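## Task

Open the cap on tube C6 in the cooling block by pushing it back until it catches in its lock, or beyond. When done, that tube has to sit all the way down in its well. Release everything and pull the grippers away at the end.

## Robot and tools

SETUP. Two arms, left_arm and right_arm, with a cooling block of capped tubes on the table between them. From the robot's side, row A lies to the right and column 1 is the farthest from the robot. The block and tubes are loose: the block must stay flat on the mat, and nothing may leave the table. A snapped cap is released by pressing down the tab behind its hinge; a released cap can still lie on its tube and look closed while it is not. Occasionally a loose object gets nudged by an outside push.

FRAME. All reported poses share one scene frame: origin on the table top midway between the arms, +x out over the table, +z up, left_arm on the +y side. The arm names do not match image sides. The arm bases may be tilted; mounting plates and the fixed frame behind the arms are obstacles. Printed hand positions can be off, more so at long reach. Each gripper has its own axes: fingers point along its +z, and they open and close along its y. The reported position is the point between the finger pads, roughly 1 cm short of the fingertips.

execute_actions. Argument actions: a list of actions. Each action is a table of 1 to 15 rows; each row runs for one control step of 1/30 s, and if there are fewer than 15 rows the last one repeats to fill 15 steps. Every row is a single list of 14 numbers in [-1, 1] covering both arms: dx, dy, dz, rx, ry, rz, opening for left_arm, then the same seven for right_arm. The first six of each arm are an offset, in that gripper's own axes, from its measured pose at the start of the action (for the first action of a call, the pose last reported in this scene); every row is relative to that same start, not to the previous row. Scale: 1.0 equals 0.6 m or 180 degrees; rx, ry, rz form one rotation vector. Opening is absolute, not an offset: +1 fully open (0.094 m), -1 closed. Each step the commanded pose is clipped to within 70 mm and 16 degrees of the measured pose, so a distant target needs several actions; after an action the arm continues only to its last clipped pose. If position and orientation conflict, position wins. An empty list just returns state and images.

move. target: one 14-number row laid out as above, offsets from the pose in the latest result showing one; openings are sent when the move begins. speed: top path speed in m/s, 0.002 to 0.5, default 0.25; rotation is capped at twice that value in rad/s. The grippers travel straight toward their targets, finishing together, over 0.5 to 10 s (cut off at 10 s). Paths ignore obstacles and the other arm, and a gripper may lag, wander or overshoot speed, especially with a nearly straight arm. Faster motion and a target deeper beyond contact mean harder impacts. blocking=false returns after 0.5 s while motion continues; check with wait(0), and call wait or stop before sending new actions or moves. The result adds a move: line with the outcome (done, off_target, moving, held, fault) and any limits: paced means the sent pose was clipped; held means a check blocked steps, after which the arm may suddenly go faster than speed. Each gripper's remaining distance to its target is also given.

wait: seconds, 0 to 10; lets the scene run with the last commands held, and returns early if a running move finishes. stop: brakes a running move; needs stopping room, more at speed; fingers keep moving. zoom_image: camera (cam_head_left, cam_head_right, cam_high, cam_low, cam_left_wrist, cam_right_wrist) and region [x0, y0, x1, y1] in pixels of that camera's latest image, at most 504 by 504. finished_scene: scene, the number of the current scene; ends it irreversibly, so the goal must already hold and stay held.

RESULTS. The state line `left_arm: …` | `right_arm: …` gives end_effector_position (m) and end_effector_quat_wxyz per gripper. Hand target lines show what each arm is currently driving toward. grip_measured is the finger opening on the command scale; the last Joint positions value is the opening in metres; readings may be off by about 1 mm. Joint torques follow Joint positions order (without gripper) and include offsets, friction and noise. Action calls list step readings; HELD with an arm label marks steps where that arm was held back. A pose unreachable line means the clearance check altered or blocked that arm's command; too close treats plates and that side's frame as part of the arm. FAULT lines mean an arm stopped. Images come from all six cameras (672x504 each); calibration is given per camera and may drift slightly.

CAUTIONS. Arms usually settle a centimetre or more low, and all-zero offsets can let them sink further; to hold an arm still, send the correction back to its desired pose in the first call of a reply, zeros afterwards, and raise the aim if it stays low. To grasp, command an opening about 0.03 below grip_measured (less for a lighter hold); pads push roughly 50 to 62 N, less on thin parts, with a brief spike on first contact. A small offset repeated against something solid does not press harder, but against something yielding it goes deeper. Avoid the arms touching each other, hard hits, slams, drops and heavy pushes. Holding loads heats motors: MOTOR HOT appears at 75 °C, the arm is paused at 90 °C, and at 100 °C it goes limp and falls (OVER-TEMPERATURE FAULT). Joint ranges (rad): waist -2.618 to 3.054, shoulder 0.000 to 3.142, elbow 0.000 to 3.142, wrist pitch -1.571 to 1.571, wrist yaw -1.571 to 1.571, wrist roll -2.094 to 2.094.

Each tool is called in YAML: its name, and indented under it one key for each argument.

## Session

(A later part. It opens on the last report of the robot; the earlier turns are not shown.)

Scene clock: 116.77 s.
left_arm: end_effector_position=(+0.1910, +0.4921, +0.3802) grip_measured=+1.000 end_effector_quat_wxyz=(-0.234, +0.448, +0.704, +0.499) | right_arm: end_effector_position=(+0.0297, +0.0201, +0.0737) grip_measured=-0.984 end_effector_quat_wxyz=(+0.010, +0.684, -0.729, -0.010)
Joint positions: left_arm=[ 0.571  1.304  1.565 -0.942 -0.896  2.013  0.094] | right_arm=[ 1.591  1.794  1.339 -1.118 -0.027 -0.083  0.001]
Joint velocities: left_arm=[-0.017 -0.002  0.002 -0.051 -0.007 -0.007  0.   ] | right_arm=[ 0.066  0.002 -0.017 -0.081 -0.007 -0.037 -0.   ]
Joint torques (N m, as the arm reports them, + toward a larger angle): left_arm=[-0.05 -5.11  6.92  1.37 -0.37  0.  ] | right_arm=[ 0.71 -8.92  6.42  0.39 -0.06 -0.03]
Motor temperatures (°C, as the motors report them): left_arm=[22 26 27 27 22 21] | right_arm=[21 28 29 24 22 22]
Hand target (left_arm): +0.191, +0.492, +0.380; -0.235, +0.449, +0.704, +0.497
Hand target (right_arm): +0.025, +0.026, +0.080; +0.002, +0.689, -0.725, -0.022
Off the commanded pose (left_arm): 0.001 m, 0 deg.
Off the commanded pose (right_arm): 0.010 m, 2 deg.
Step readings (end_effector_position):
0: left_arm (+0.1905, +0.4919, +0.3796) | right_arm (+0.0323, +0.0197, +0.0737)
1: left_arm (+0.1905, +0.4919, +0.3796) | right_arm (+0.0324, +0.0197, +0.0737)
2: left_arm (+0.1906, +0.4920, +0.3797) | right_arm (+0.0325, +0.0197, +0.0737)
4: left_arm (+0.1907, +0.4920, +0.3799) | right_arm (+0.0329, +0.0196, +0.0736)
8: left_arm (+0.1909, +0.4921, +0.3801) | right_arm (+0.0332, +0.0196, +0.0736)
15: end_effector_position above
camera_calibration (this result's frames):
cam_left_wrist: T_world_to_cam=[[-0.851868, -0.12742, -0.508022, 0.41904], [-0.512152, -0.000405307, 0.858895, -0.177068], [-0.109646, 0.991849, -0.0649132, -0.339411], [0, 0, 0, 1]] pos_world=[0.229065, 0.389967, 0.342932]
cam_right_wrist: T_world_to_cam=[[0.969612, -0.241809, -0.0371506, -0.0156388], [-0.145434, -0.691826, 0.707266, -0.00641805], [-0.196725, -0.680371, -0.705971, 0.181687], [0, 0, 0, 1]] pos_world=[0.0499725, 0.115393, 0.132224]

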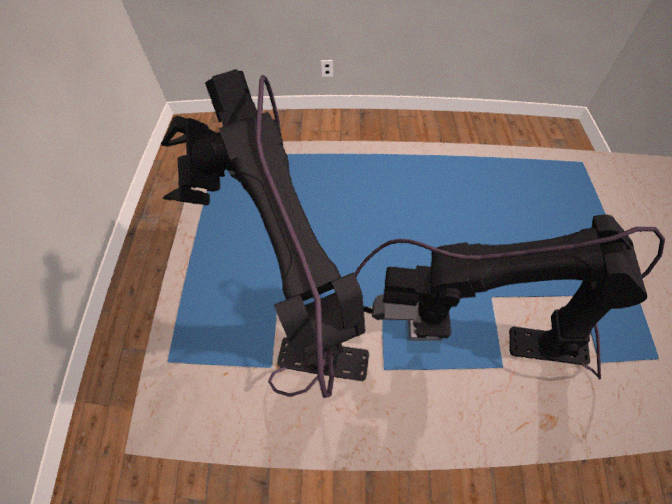

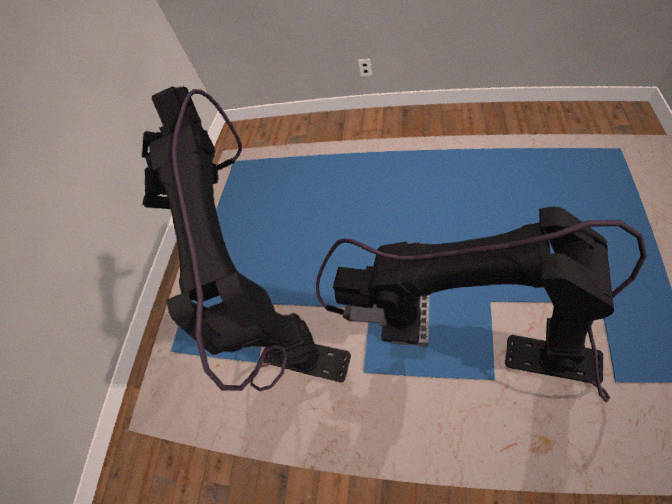

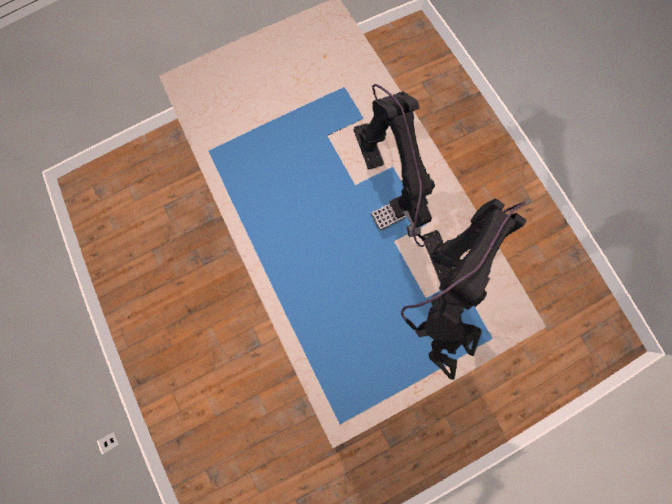

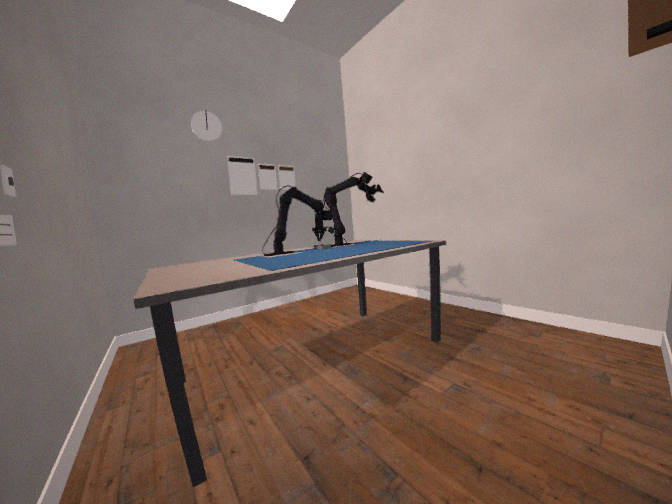

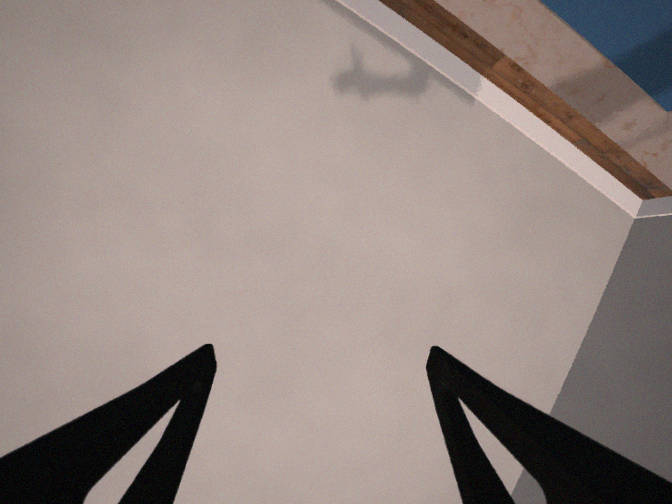

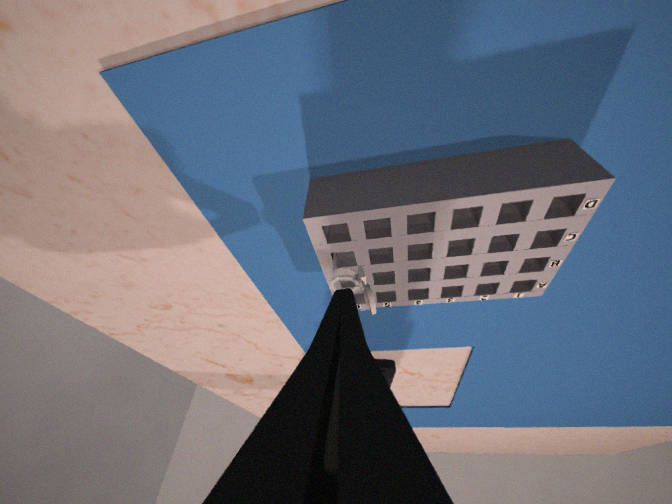

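move:
  target: [0,0,0,0,0,0,1,0.0367,0.018,-0.2772,0.0150,-0.1742,-0.0059,-1]
  speed: 0.35

Scene clock: 121.23 s.
left_arm: end_effector_position=(+0.1915, +0.4924, +0.3809) grip_measured=+1.000 end_effector_quat_wxyz=(-0.233, +0.447, +0.704, +0.500) | right_arm: end_effector_position=(+0.0241, -0.0028, +0.2275) grip_measured=-0.984 end_effector_quat_wxyz=(-0.185, +0.666, -0.703, -0.166)
Joint positions: left_arm=[ 0.571  1.304  1.565 -0.937 -0.896  2.013  0.094] | right_arm=[ 1.597  1.265  1.327 -1.131 -0.029 -0.079  0.001]
Joint velocities: left_arm=[ 0.017 -0.007  0.022 -0.037  0.051 -0.037  0.   ] | right_arm=[-0.002  0.002  0.002 -0.022  0.022 -0.007  0.001]
Joint torques (N m, as the arm reports them, + toward a larger angle): left_arm=[-0.04 -5.11  6.92  1.39 -0.36  0.  ] | right_arm=[ 0.62 -5.43  8.51  1.08  0.05  0.04]
Motor temperatures (°C, as the motors report them): left_arm=[22 26 27 27 22 21] | right_arm=[21 28 29 24 22 22]
Hand target (left_arm): +0.191, +0.492, +0.380; -0.234, +0.448, +0.704, +0.499
Hand target (right_arm): +0.022, -0.001, +0.243; -0.202, +0.663, -0.698, -0.180
Off the commanded pose (left_arm): 0.001 m, 0 deg.
Off the commanded pose (right_arm): 0.013 m, 3 deg.
move: off_target (right_arm)
camera_calibration (this result's frames):
cam_left_wrist: T_world_to_cam=[[-0.849745, -0.126449, -0.511805, 0.420358], [-0.515723, -0.00203833, 0.856753, -0.175077], [-0.109379, 0.991971, -0.0634808, -0.340189], [0, 0, 0, 1]] pos_world=[0.229696, 0.390255, 0.343544]
cam_right_wrist: T_world_to_cam=[[0.974434, -0.208373, -0.0840159, 0.000602824], [-0.177812, -0.943822, 0.278537, -0.0342303], [-0.137336, -0.256477, -0.956744, 0.330435], [0, 0, 0, 1]] pos_world=[0.0387065, 0.0525673, 0.325726]

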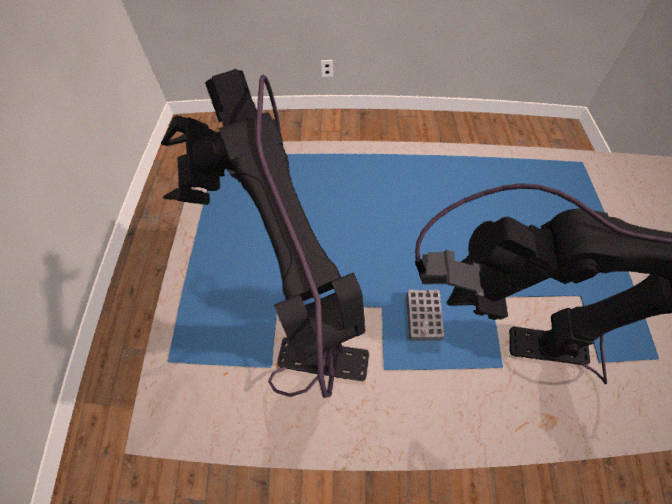

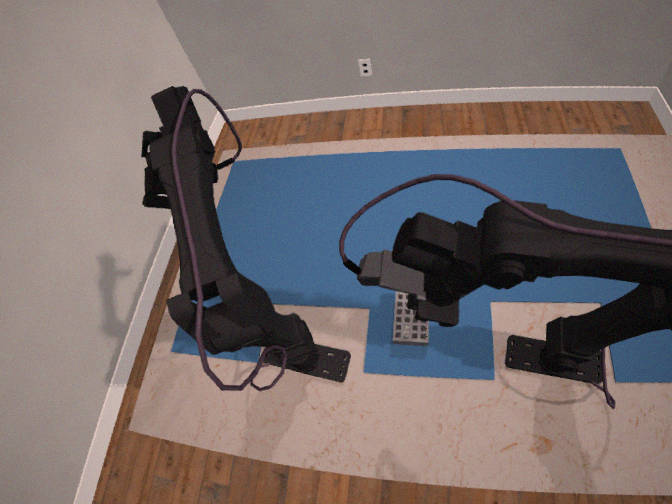

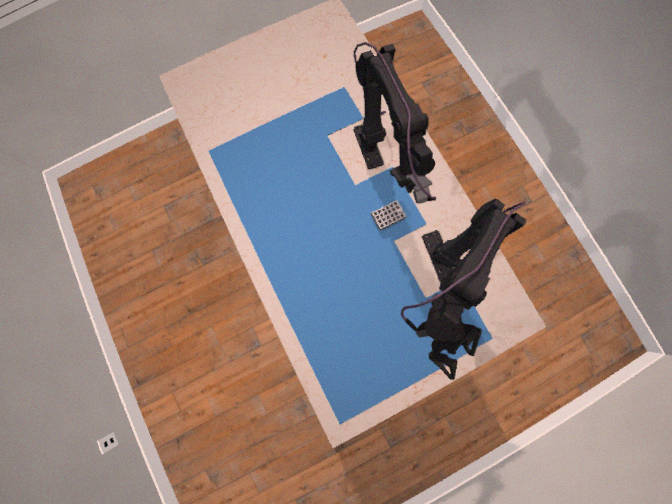

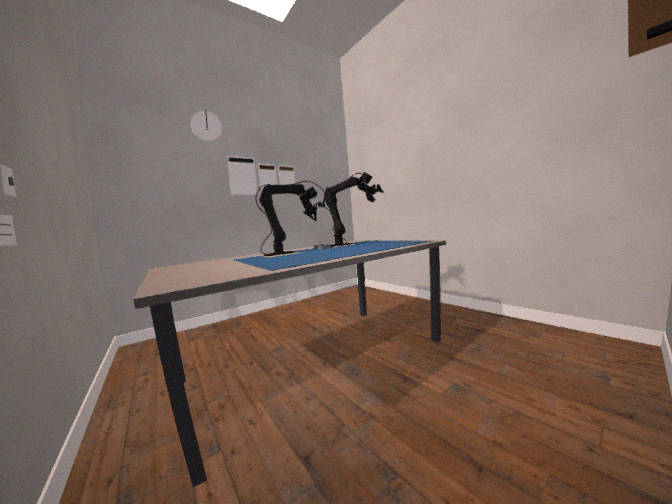

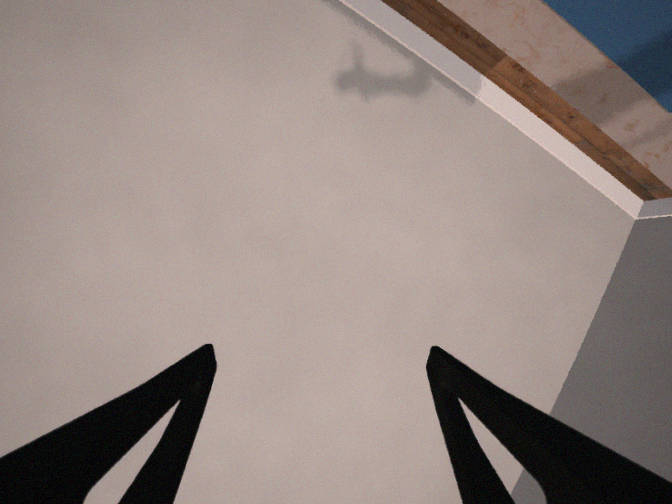

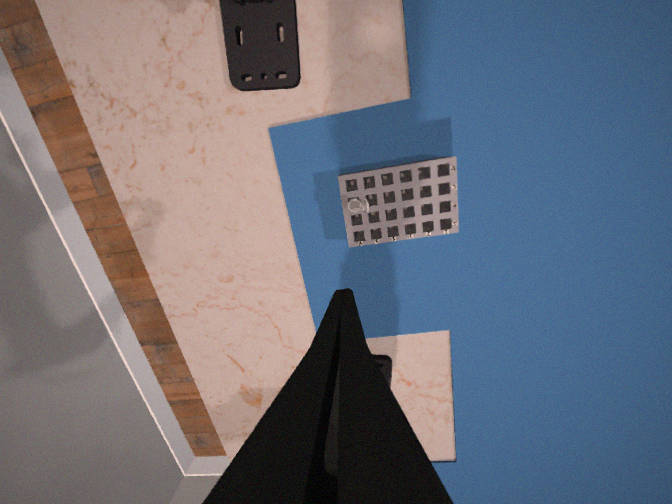

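zoom_image:
  camera: "cam_right_wrist"
  region: [330, 170, 410, 240]

zoom_image:
  camera: "cam_head_left"
  region: [395, 285, 460, 345]

zoom_image:
  camera: "cam_low"
  region: [300, 230, 350, 260]

Region (330, 170, 410, 240) of cam_right_wrist's 672x504 image, scaled by 6.300, with more detail than that image has; it fills the top 441 rows of this view, and the rest is white.

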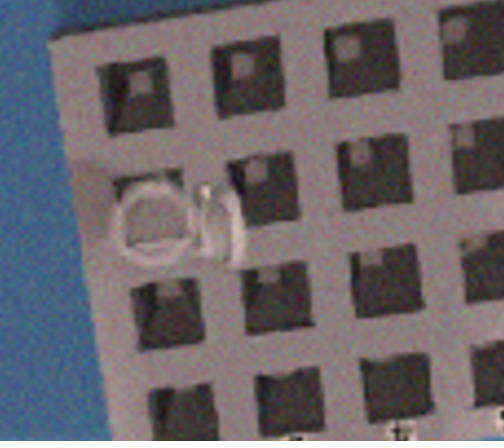

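Region (395, 285, 460, 345) of cam_head_left's 672x504 image, scaled by 7.754, with more detail than that image has; it fills the top 465 rows of this view, and the rest is white.

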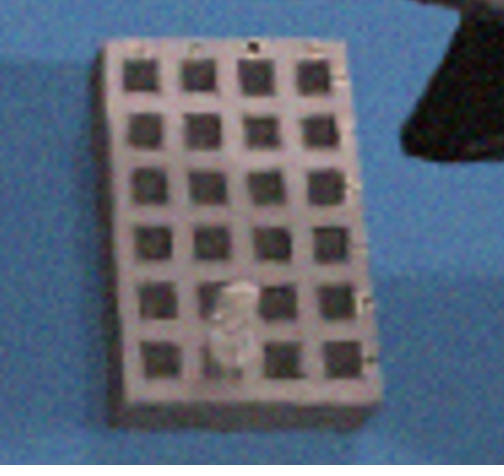

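Region (300, 230, 350, 260) of cam_low's 672x504 image, scaled by 10.080, with more detail than that image has; it fills the top 302 rows of this view, and the rest is white.

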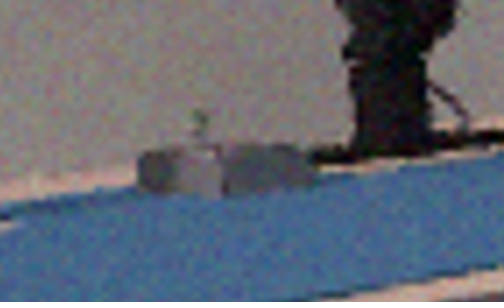

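finished_scene:
  scene: 2

The scene is finished: the task was done.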